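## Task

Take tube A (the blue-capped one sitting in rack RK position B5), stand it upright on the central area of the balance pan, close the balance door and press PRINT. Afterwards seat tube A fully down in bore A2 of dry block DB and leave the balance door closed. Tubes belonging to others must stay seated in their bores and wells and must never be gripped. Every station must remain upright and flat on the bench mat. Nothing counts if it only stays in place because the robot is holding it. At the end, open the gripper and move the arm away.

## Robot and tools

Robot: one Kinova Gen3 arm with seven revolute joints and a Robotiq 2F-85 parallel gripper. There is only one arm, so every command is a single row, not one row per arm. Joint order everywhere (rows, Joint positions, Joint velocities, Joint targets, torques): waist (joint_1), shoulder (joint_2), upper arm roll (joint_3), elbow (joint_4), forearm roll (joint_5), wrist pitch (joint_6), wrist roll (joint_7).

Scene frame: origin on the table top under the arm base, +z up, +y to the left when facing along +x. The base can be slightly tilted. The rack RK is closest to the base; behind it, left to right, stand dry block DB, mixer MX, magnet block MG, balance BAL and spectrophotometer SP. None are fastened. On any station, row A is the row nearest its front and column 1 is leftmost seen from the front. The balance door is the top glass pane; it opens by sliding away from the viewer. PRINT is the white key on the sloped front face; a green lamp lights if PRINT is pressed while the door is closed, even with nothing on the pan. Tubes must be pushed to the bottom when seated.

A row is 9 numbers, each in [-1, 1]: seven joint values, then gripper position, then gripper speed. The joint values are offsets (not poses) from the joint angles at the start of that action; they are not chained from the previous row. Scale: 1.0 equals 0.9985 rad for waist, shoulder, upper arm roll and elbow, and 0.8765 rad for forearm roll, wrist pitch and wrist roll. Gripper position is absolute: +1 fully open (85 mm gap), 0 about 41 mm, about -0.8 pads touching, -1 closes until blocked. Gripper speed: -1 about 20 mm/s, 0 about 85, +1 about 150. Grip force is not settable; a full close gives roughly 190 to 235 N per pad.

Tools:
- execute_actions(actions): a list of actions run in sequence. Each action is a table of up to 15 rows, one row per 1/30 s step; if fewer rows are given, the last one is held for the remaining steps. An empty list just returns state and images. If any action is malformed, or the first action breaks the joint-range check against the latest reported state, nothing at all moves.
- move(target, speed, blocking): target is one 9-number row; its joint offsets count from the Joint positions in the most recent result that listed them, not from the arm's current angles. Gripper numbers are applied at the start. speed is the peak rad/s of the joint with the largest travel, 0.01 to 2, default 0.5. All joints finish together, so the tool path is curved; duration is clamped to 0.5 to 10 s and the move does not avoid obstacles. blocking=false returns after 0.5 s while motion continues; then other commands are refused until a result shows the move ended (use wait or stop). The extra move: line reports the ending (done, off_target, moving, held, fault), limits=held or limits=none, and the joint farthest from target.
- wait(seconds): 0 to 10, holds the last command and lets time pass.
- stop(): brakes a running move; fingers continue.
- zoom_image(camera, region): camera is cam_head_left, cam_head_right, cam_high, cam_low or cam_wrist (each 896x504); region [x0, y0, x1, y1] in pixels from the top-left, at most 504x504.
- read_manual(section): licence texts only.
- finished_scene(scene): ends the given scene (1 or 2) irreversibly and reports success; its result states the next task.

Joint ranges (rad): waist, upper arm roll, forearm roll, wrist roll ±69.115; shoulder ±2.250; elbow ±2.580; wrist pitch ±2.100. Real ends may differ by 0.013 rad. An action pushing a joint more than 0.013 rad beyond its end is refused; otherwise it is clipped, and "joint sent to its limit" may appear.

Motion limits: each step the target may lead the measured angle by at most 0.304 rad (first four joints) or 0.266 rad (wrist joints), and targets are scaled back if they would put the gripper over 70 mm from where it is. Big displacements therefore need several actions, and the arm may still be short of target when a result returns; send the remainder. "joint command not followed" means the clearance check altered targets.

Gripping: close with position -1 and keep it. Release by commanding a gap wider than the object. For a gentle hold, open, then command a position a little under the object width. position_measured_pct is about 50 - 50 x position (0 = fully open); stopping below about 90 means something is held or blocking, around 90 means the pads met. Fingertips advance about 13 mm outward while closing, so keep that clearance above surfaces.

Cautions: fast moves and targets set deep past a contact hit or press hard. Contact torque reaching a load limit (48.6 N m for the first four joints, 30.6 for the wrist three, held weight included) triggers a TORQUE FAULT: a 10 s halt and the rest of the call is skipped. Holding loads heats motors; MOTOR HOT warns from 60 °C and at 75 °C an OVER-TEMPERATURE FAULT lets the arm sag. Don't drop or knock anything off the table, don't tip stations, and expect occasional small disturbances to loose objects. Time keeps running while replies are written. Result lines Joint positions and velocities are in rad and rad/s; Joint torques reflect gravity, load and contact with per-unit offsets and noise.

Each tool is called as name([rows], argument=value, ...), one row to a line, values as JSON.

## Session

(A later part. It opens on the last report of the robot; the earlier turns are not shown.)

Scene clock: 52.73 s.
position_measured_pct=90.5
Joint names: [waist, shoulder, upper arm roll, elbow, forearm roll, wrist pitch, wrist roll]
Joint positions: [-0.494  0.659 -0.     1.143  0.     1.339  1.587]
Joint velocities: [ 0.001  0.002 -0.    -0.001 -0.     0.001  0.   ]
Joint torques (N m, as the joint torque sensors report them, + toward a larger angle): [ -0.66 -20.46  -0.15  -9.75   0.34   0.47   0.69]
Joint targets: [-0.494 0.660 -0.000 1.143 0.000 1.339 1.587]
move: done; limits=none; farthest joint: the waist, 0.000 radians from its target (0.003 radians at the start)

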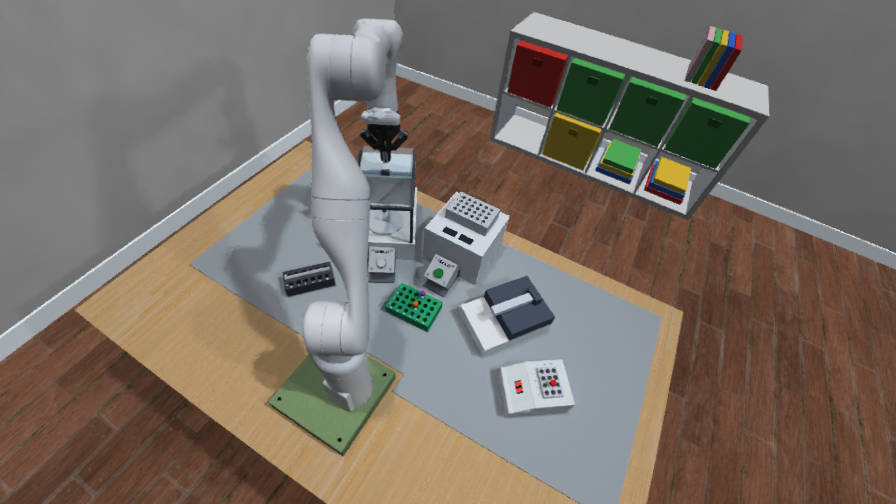

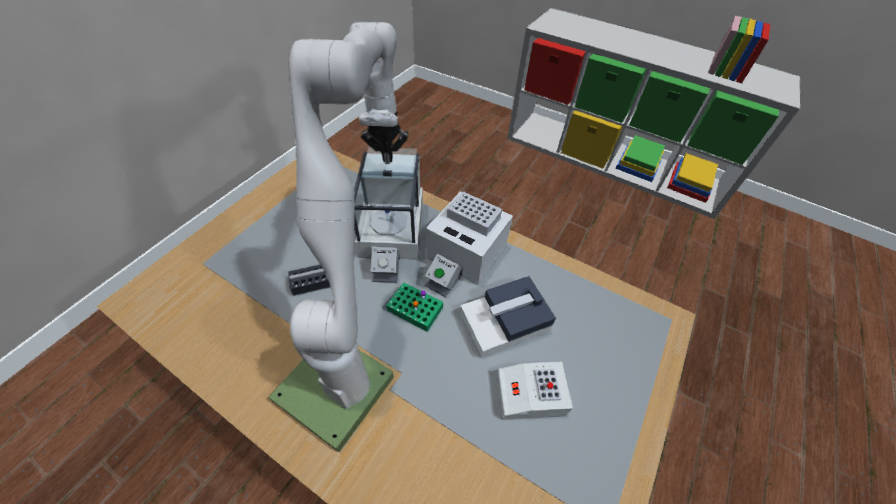

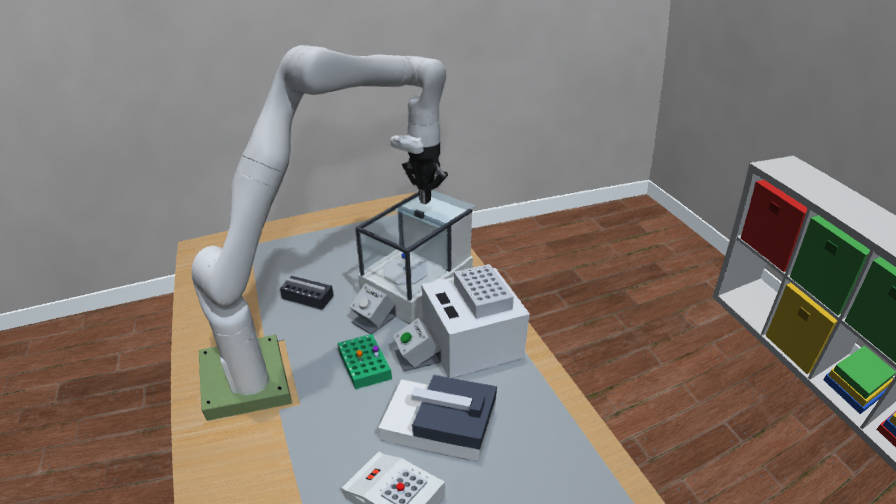

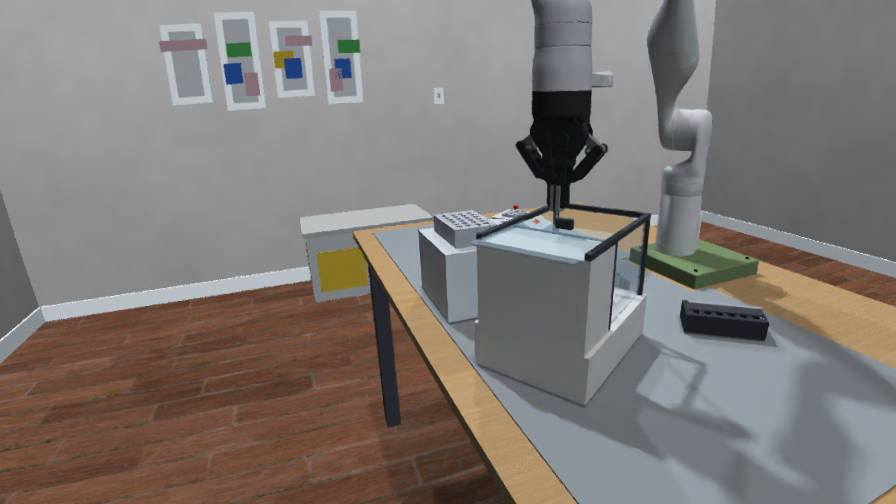

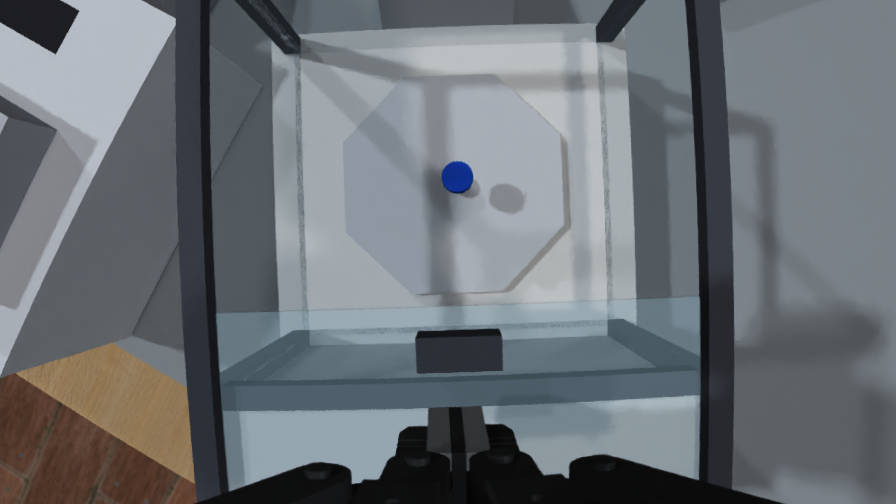

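move(target=[0,0.0156,0,0.0471,0,-0.0714,0,-0.85,0.3], speed=0.15)

move(target=[0.002,-0.138,0,0.2517,0,-0.1295,0.0023,-0.85,0.3], speed=0.24)

Scene clock: 53.77 s.
position_measured_pct=90.5
Joint names: [waist, shoulder, upper arm roll, elbow, forearm roll, wrist pitch, wrist roll]
Joint positions: [-0.494  0.675 -0.     1.19   0.     1.277  1.587]
Joint velocities: [-0.001  0.    -0.     0.     0.     0.     0.   ]
Joint torques (N m, as the joint torque sensors report them, + toward a larger angle): [ -0.38 -20.84  -0.13  -9.52   0.35   0.44   0.59]
Joint targets: [-0.494 0.675 -0.000 1.190 0.000 1.277 1.587]
move: done; limits=none; farthest joint: the shoulder, 0.001 radians from its target (0.015 radians at the start)

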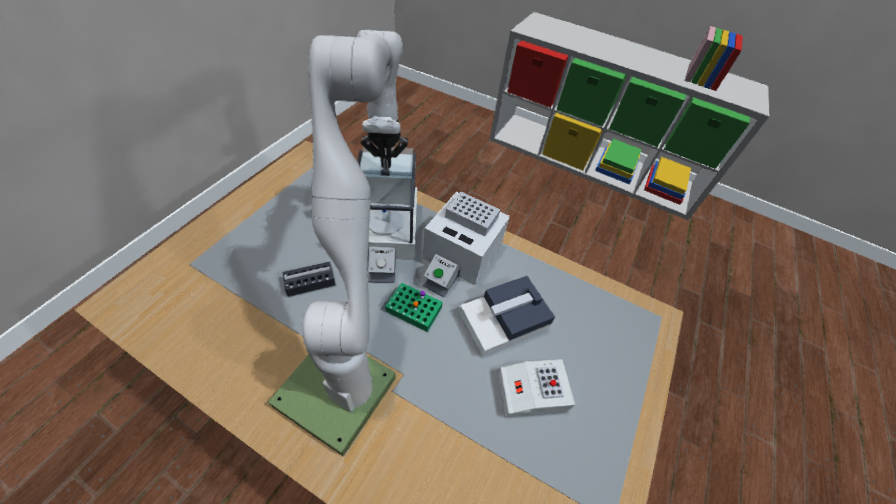

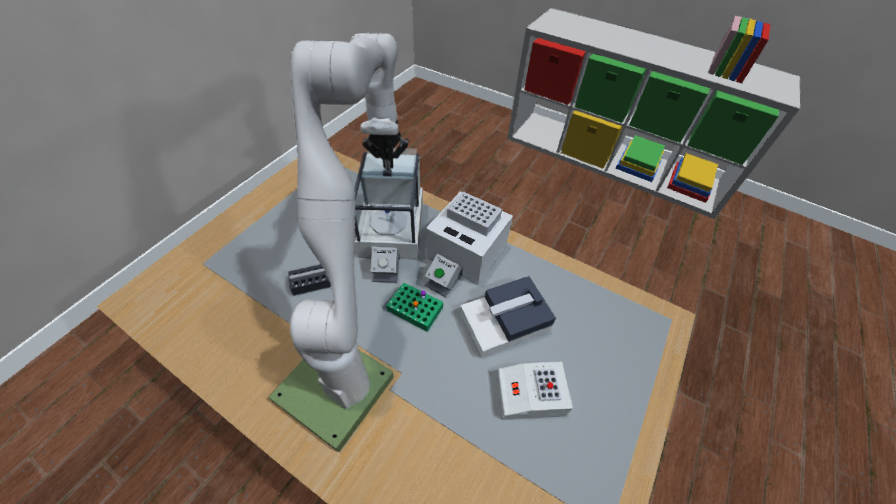

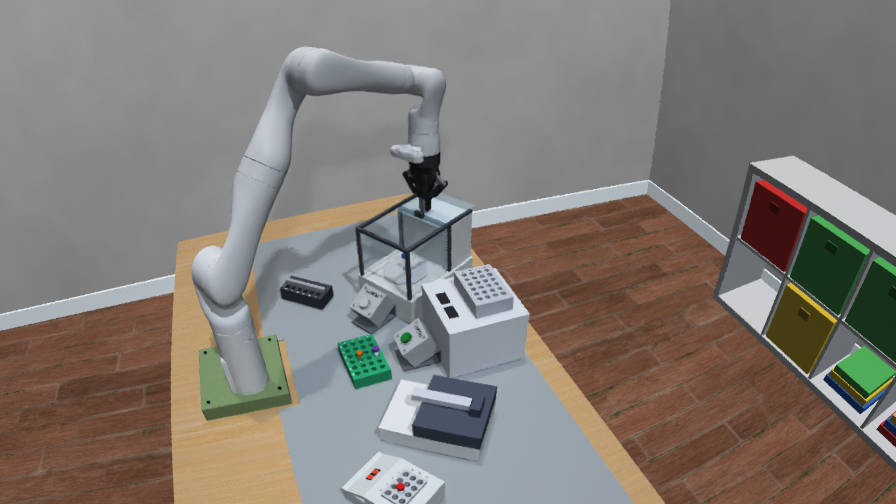

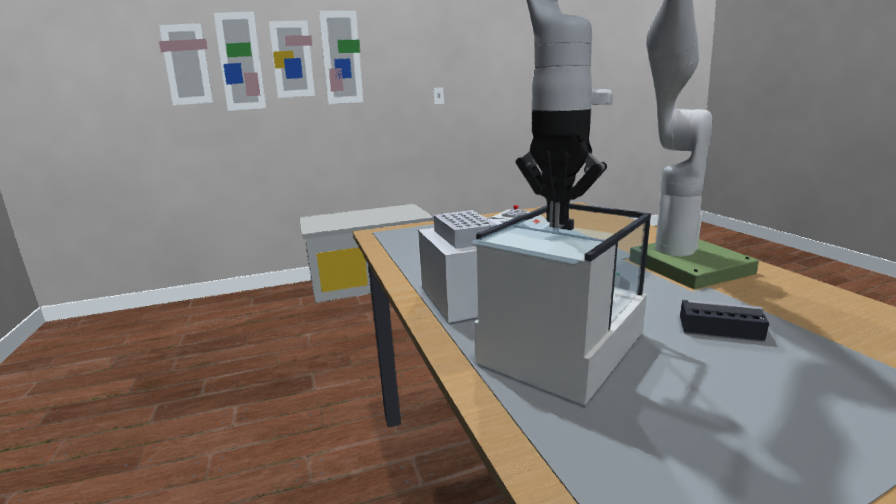

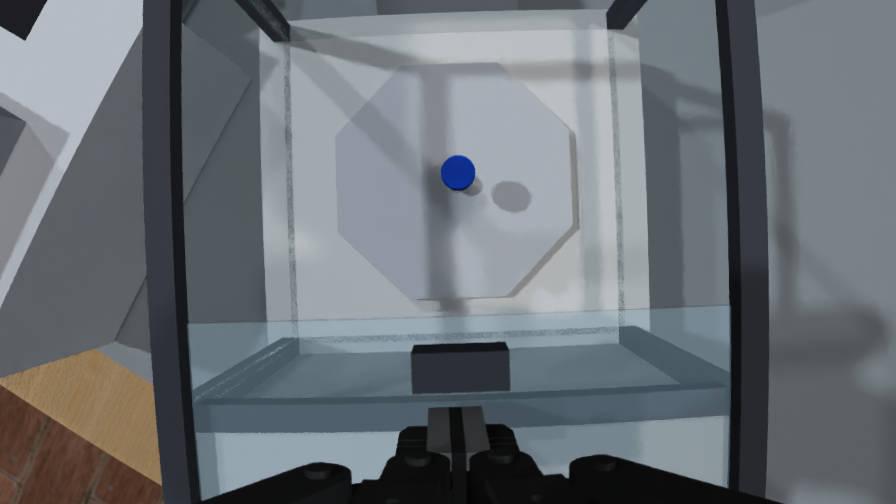

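Scene clock: 55.13 s.
position_measured_pct=90.5
Joint names: [waist, shoulder, upper arm roll, elbow, forearm roll, wrist pitch, wrist roll]
Joint positions: [-0.492  0.538 -0.     1.441  0.     1.163  1.589]
Joint velocities: [ 0.001 -0.001 -0.001  0.001  0.    -0.003 -0.   ]
Joint torques (N m, as the joint torque sensors report them, + toward a larger angle): [ -0.34 -18.02  -0.54  -8.85   0.28   0.77   0.55]
Joint targets: [-0.492 0.537 -0.000 1.441 0.000 1.163 1.589]
move: done; limits=none; farthest joint: the shoulder, 0.001 radians from its target (0.138 radians at the start)

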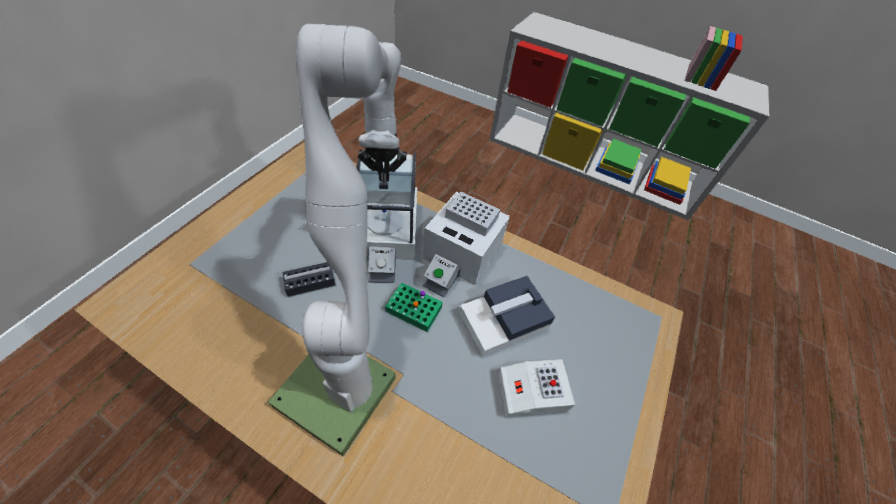

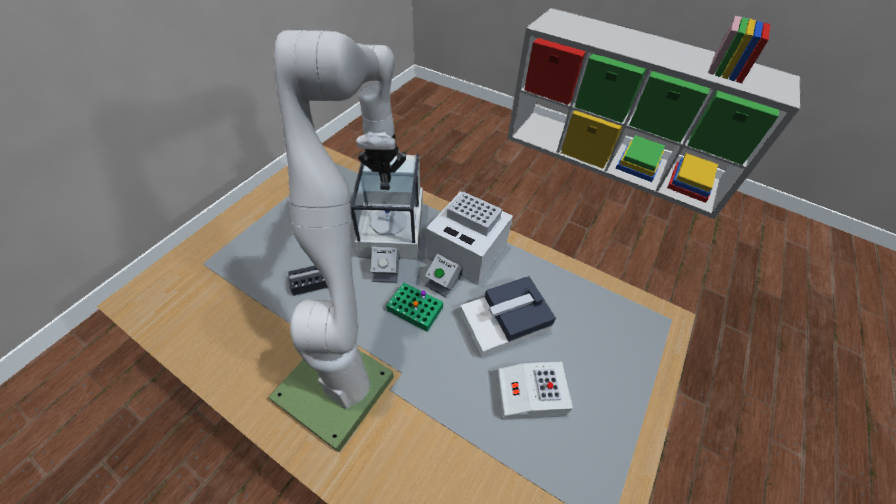

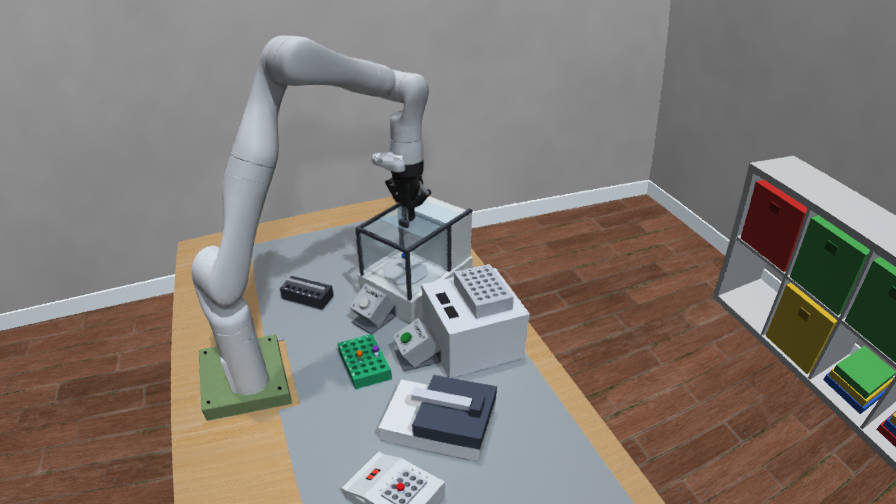

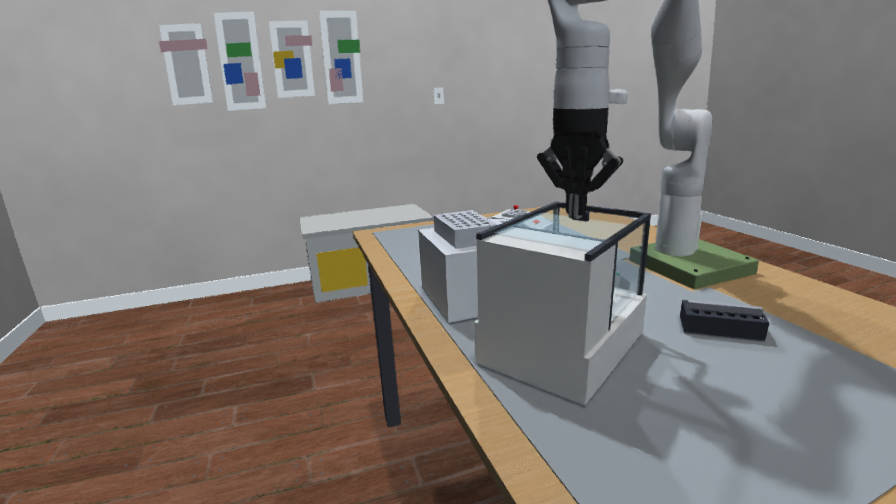

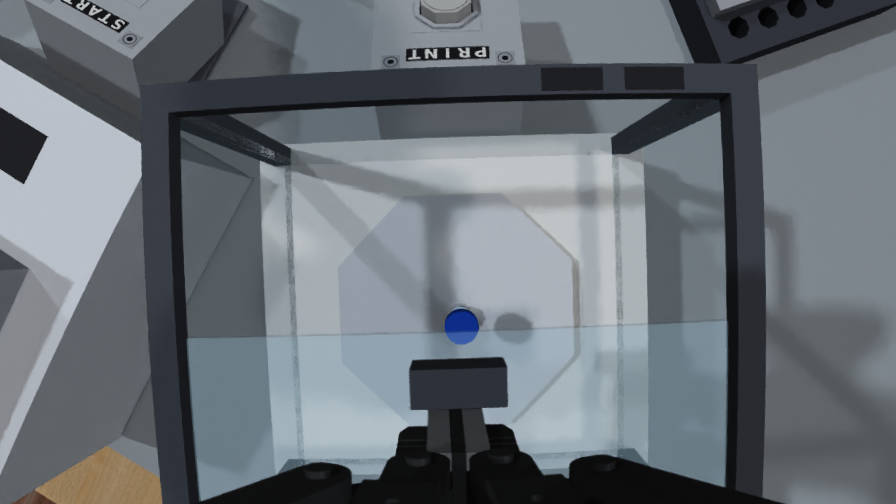

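move(target=[0.0035,-0.124,0,0.2171,0,-0.1063,0.004,-0.85,0.3], speed=0.22)

Scene clock: 57.23 s.
position_measured_pct=90.5
Joint names: [waist, shoulder, upper arm roll, elbow, forearm roll, wrist pitch, wrist roll]
Joint positions: [-0.488  0.414 -0.     1.657  0.     1.069  1.593]
Joint velocities: [ 0.    -0.003  0.     0.001 -0.    -0.001 -0.   ]
Joint torques (N m, as the joint torque sensors report them, + toward a larger angle): [ -0.2  -15.95  -0.32  -8.51   0.24   0.72   0.57]
Joint targets: [-0.488 0.414 -0.000 1.658 0.000 1.069 1.593]
move: done; limits=none; farthest joint: the elbow, 0.001 radians from its target (0.217 radians at the start)

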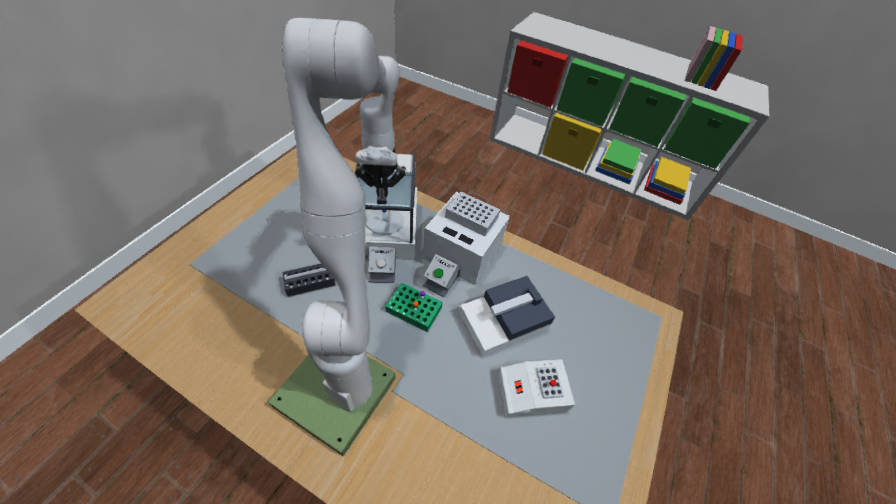

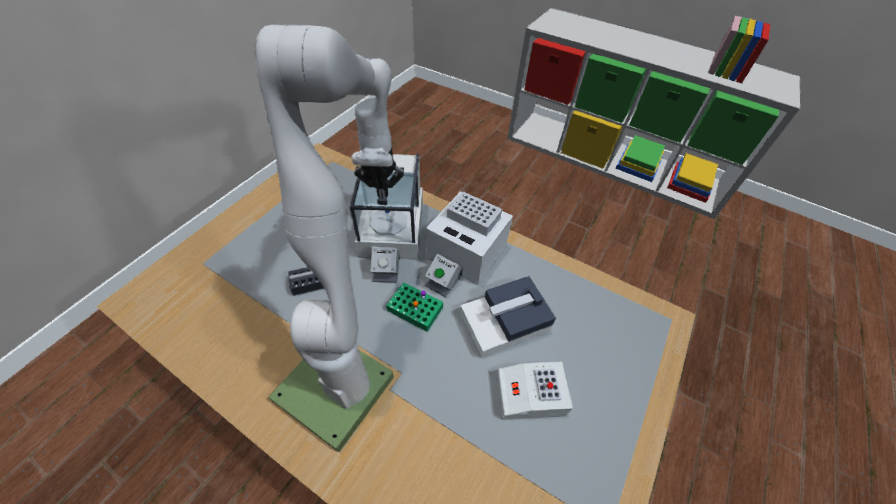

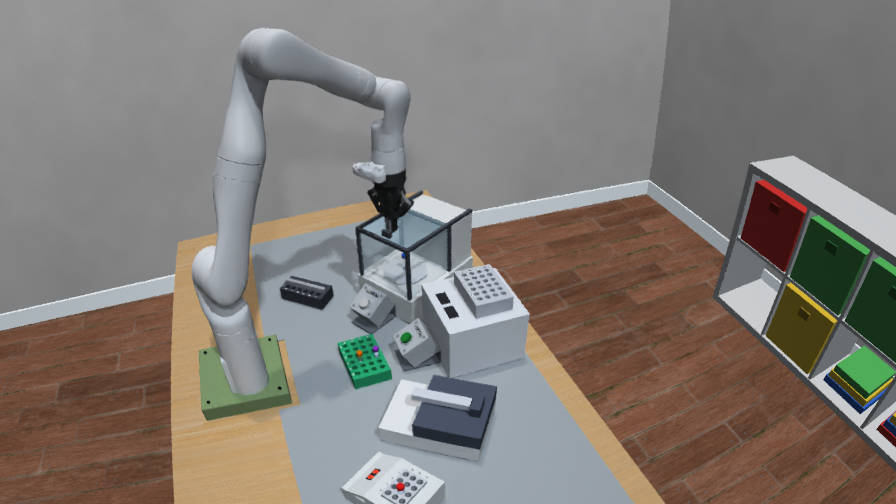

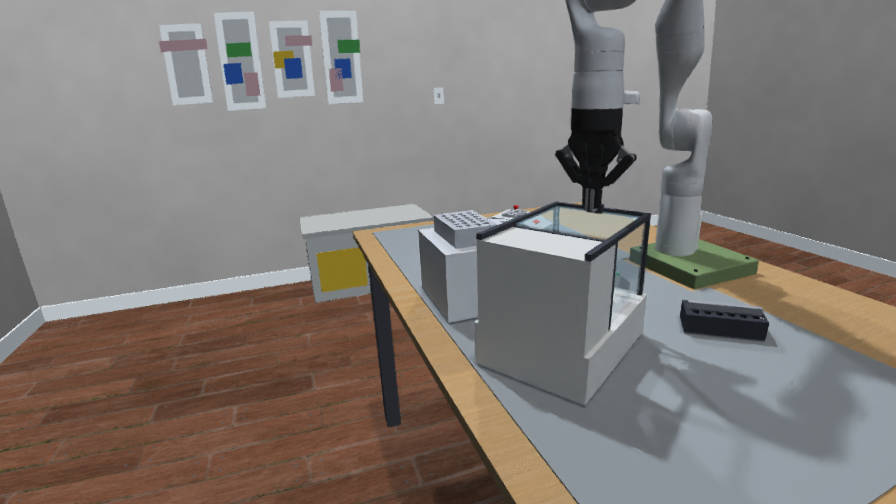

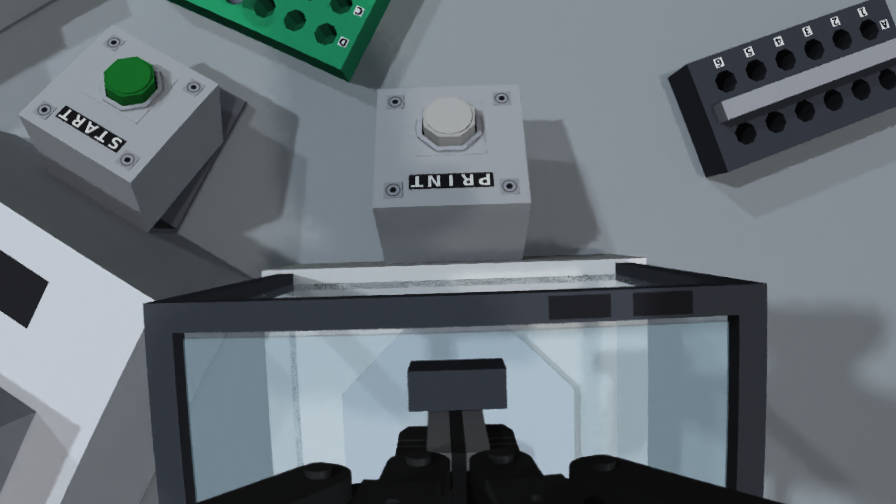

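move(target=[0,-0.0063,0,0.0108,0,-0.0035,0,-0.85,0.3], speed=0.02)

Scene clock: 58.33 s.
position_measured_pct=90.5
Joint names: [waist, shoulder, upper arm roll, elbow, forearm roll, wrist pitch, wrist roll]
Joint positions: [-0.488  0.408 -0.     1.667  0.     1.064  1.593]
Joint velocities: [-0.001 -0.001 -0.001  0.    -0.001  0.001  0.   ]
Joint torques (N m, as the joint torque sensors report them, + toward a larger angle): [ -0.61 -16.09  -0.14  -7.84   0.15   1.2    1.  ]
Joint targets: [-0.488 0.408 -0.000 1.668 0.000 1.066 1.593]
move: done; limits=none; farthest joint: the wrist pitch, 0.002 radians from its target (0.003 radians at the start)

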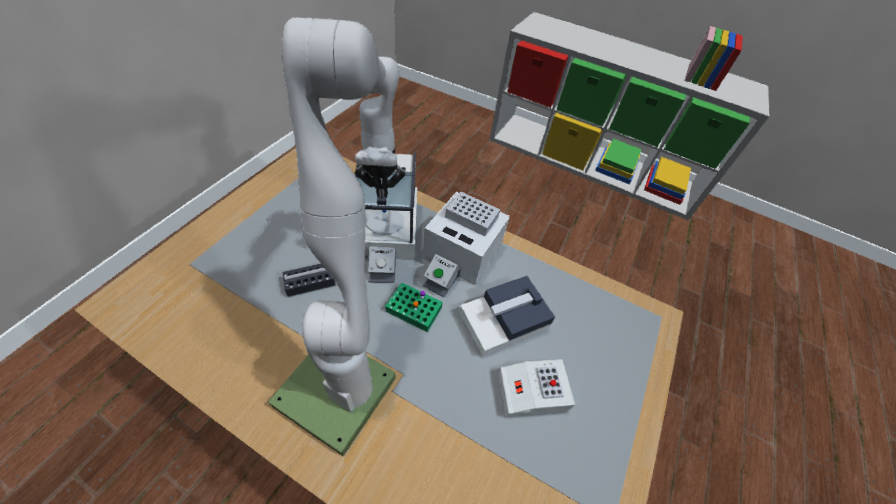

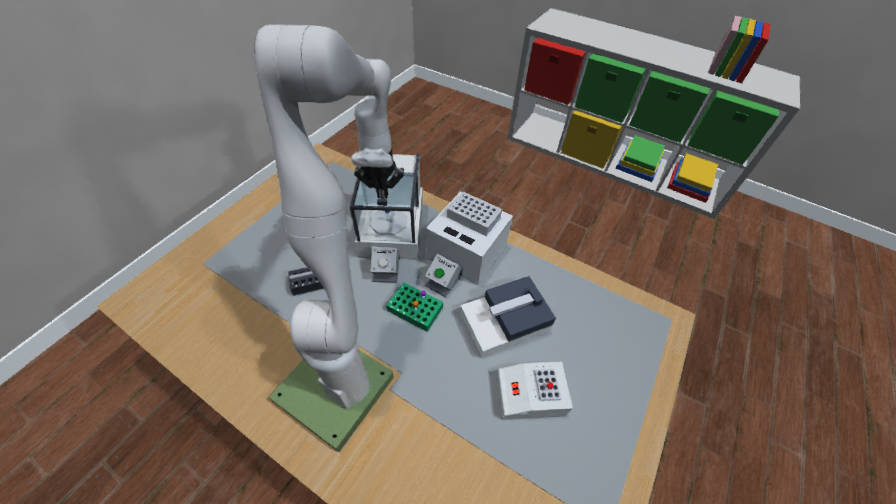

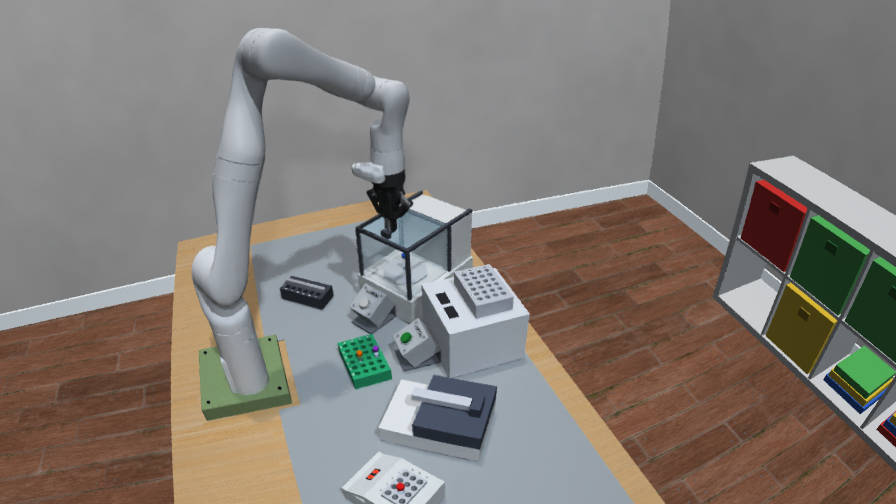

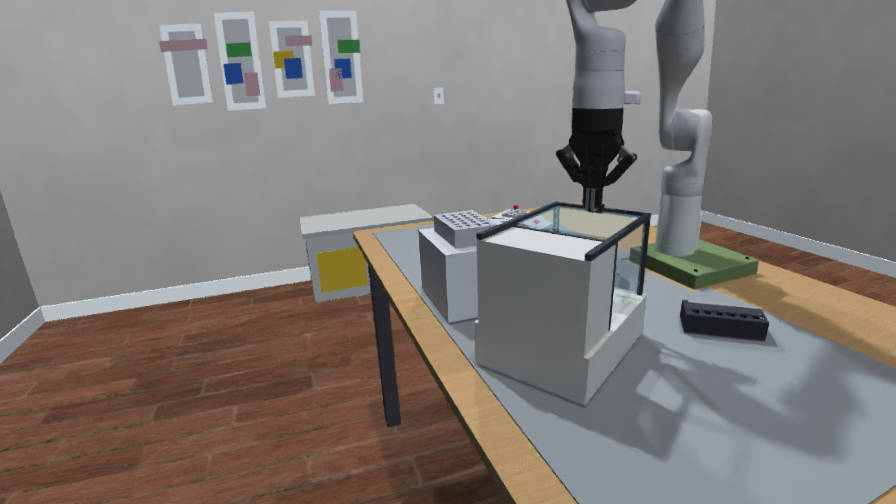

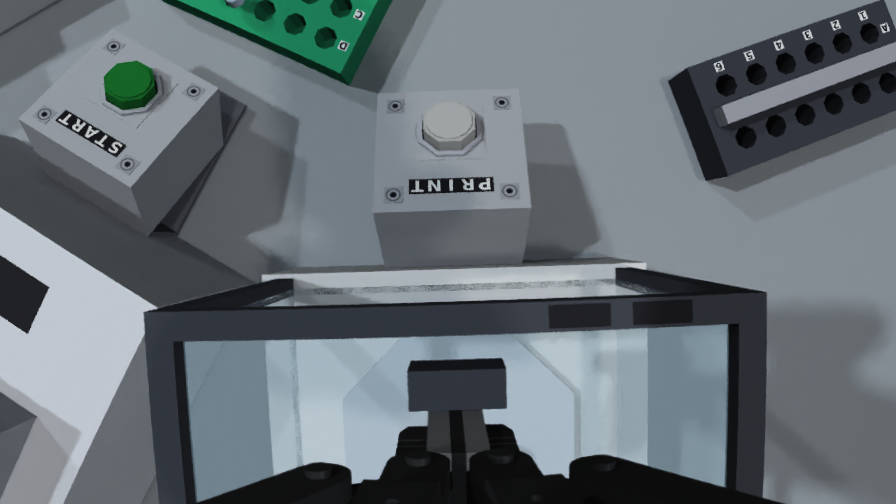

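move(target=[0,-0.0165,0,-0.0389,0,0.0661,0,-0.85,0.3], speed=0.2)

move(target=[-0.001,-0.1653,0,0.2571,0,-0.1046,-0.001,-0.85,0.3], speed=0.55)

Scene clock: 59.90 s.
position_measured_pct=90.5
Joint names: [waist, shoulder, upper arm roll, elbow, forearm roll, wrist pitch, wrist roll]
Joint positions: [-0.488  0.392 -0.     1.628  0.     1.122  1.593]
Joint velocities: [-0.002  0.     0.    -0.001  0.    -0.002 -0.   ]
Joint torques (N m, as the joint torque sensors report them, + toward a larger angle): [ -0.47 -16.17  -0.4   -8.69   0.2    0.44   0.37]
Joint targets: [-0.488 0.392 -0.000 1.628 0.000 1.122 1.593]
move: done; limits=none; farthest joint: the waist, 0.000 radians from its target (0.000 radians at the start)

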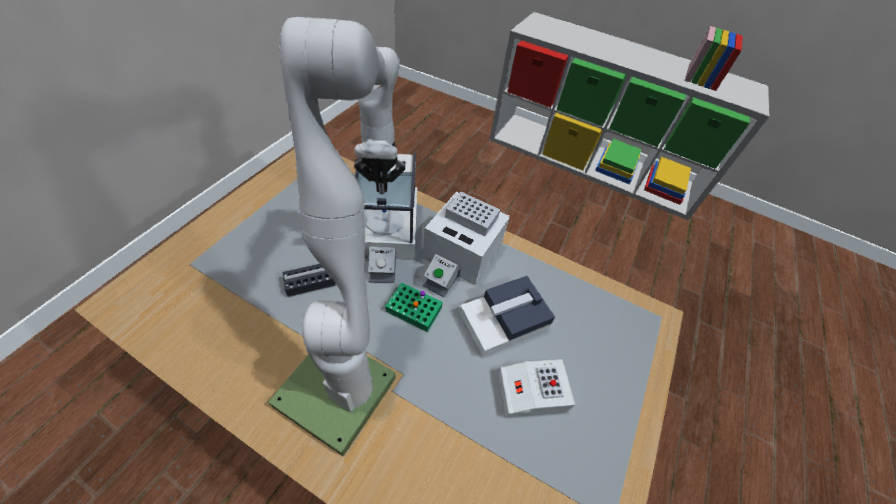

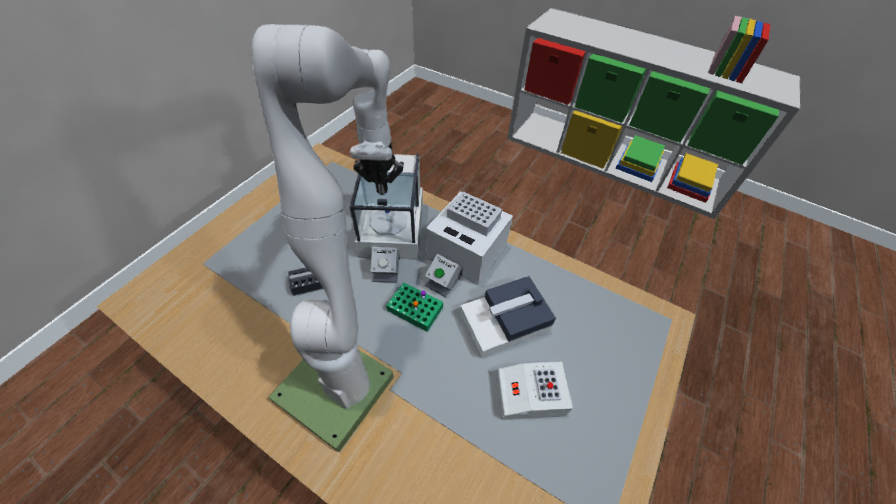

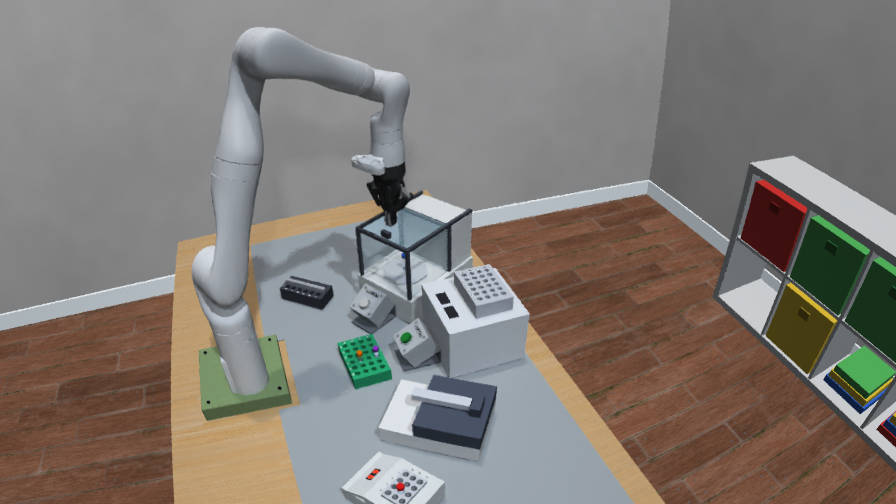

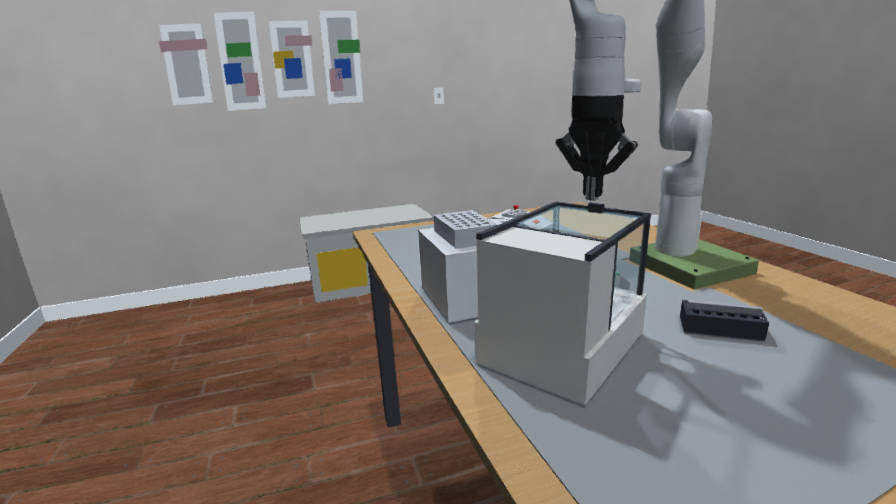

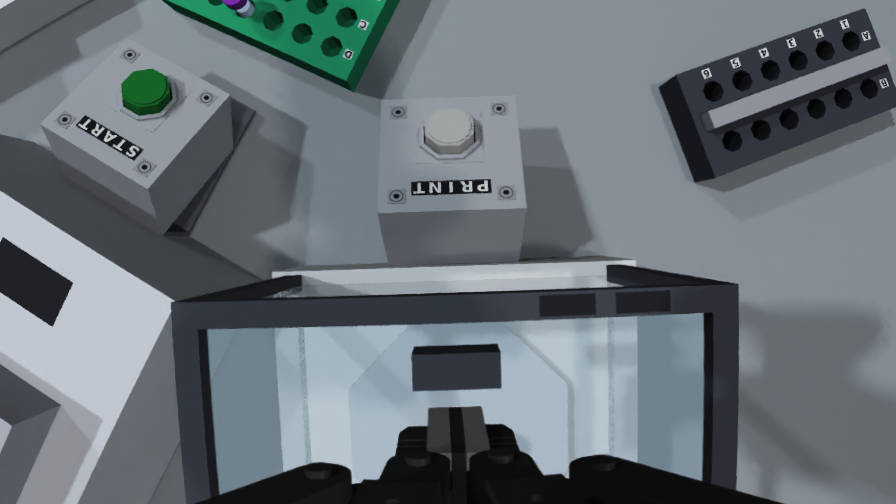

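Scene clock: 60.90 s.
position_measured_pct=90.5
Joint names: [waist, shoulder, upper arm roll, elbow, forearm roll, wrist pitch, wrist roll]
Joint positions: [-0.489  0.227 -0.     1.885  0.     1.03   1.592]
Joint velocities: [ 0.    -0.003  0.001  0.001  0.     0.001 -0.   ]
Joint torques (N m, as the joint torque sensors report them, + toward a larger angle): [ -0.44 -12.07  -0.62  -8.52   0.18   0.26   0.43]
Joint targets: [-0.489 0.227 -0.000 1.885 0.000 1.030 1.592]
move: done; limits=none; farthest joint: the waist, 0.000 radians from its target (0.001 radians at the start)

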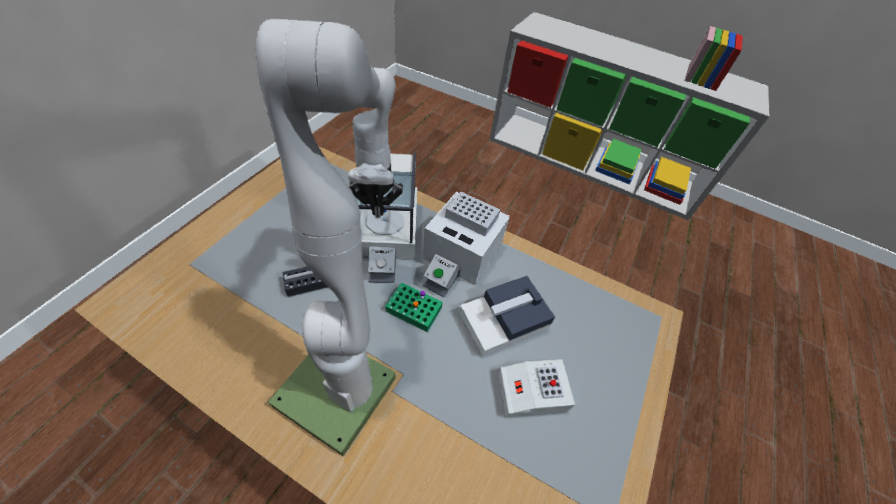

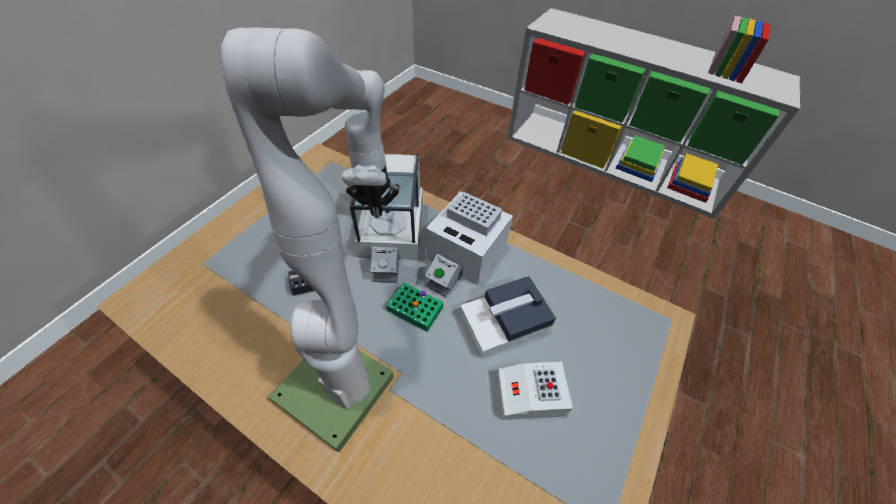

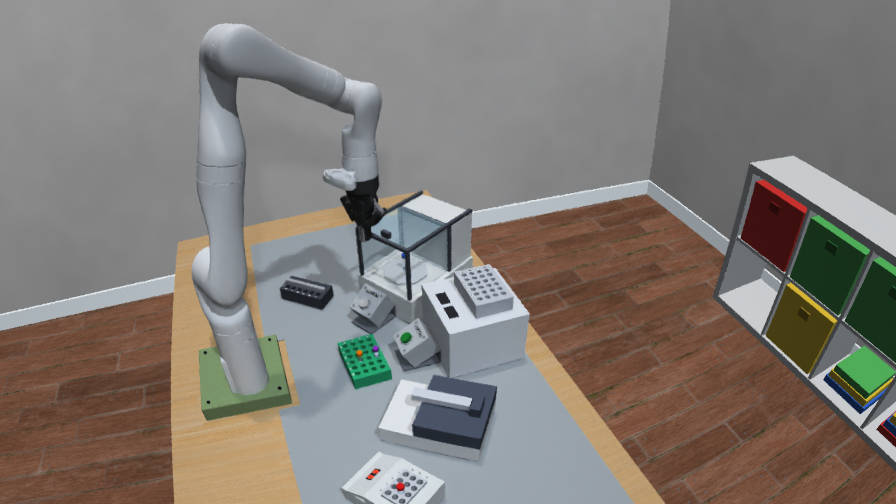

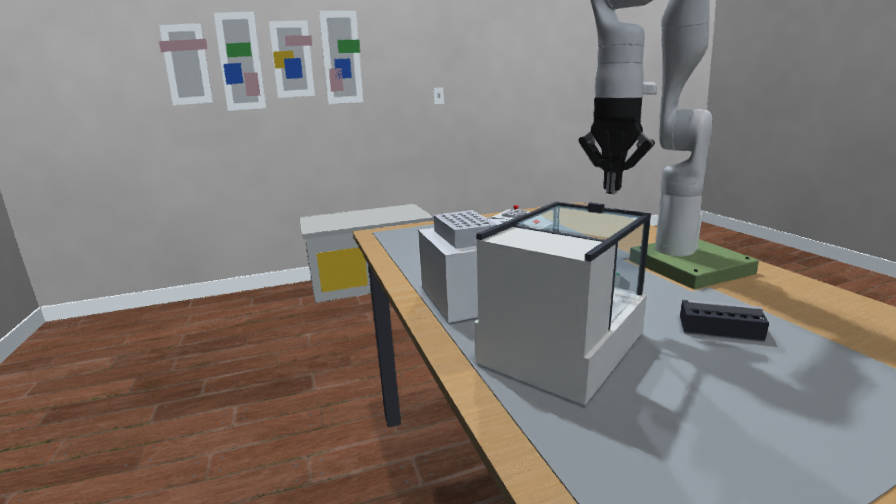

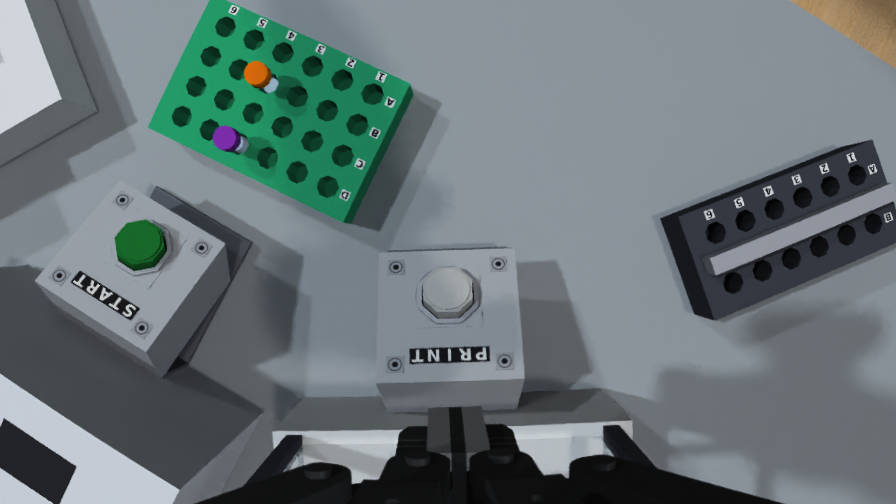

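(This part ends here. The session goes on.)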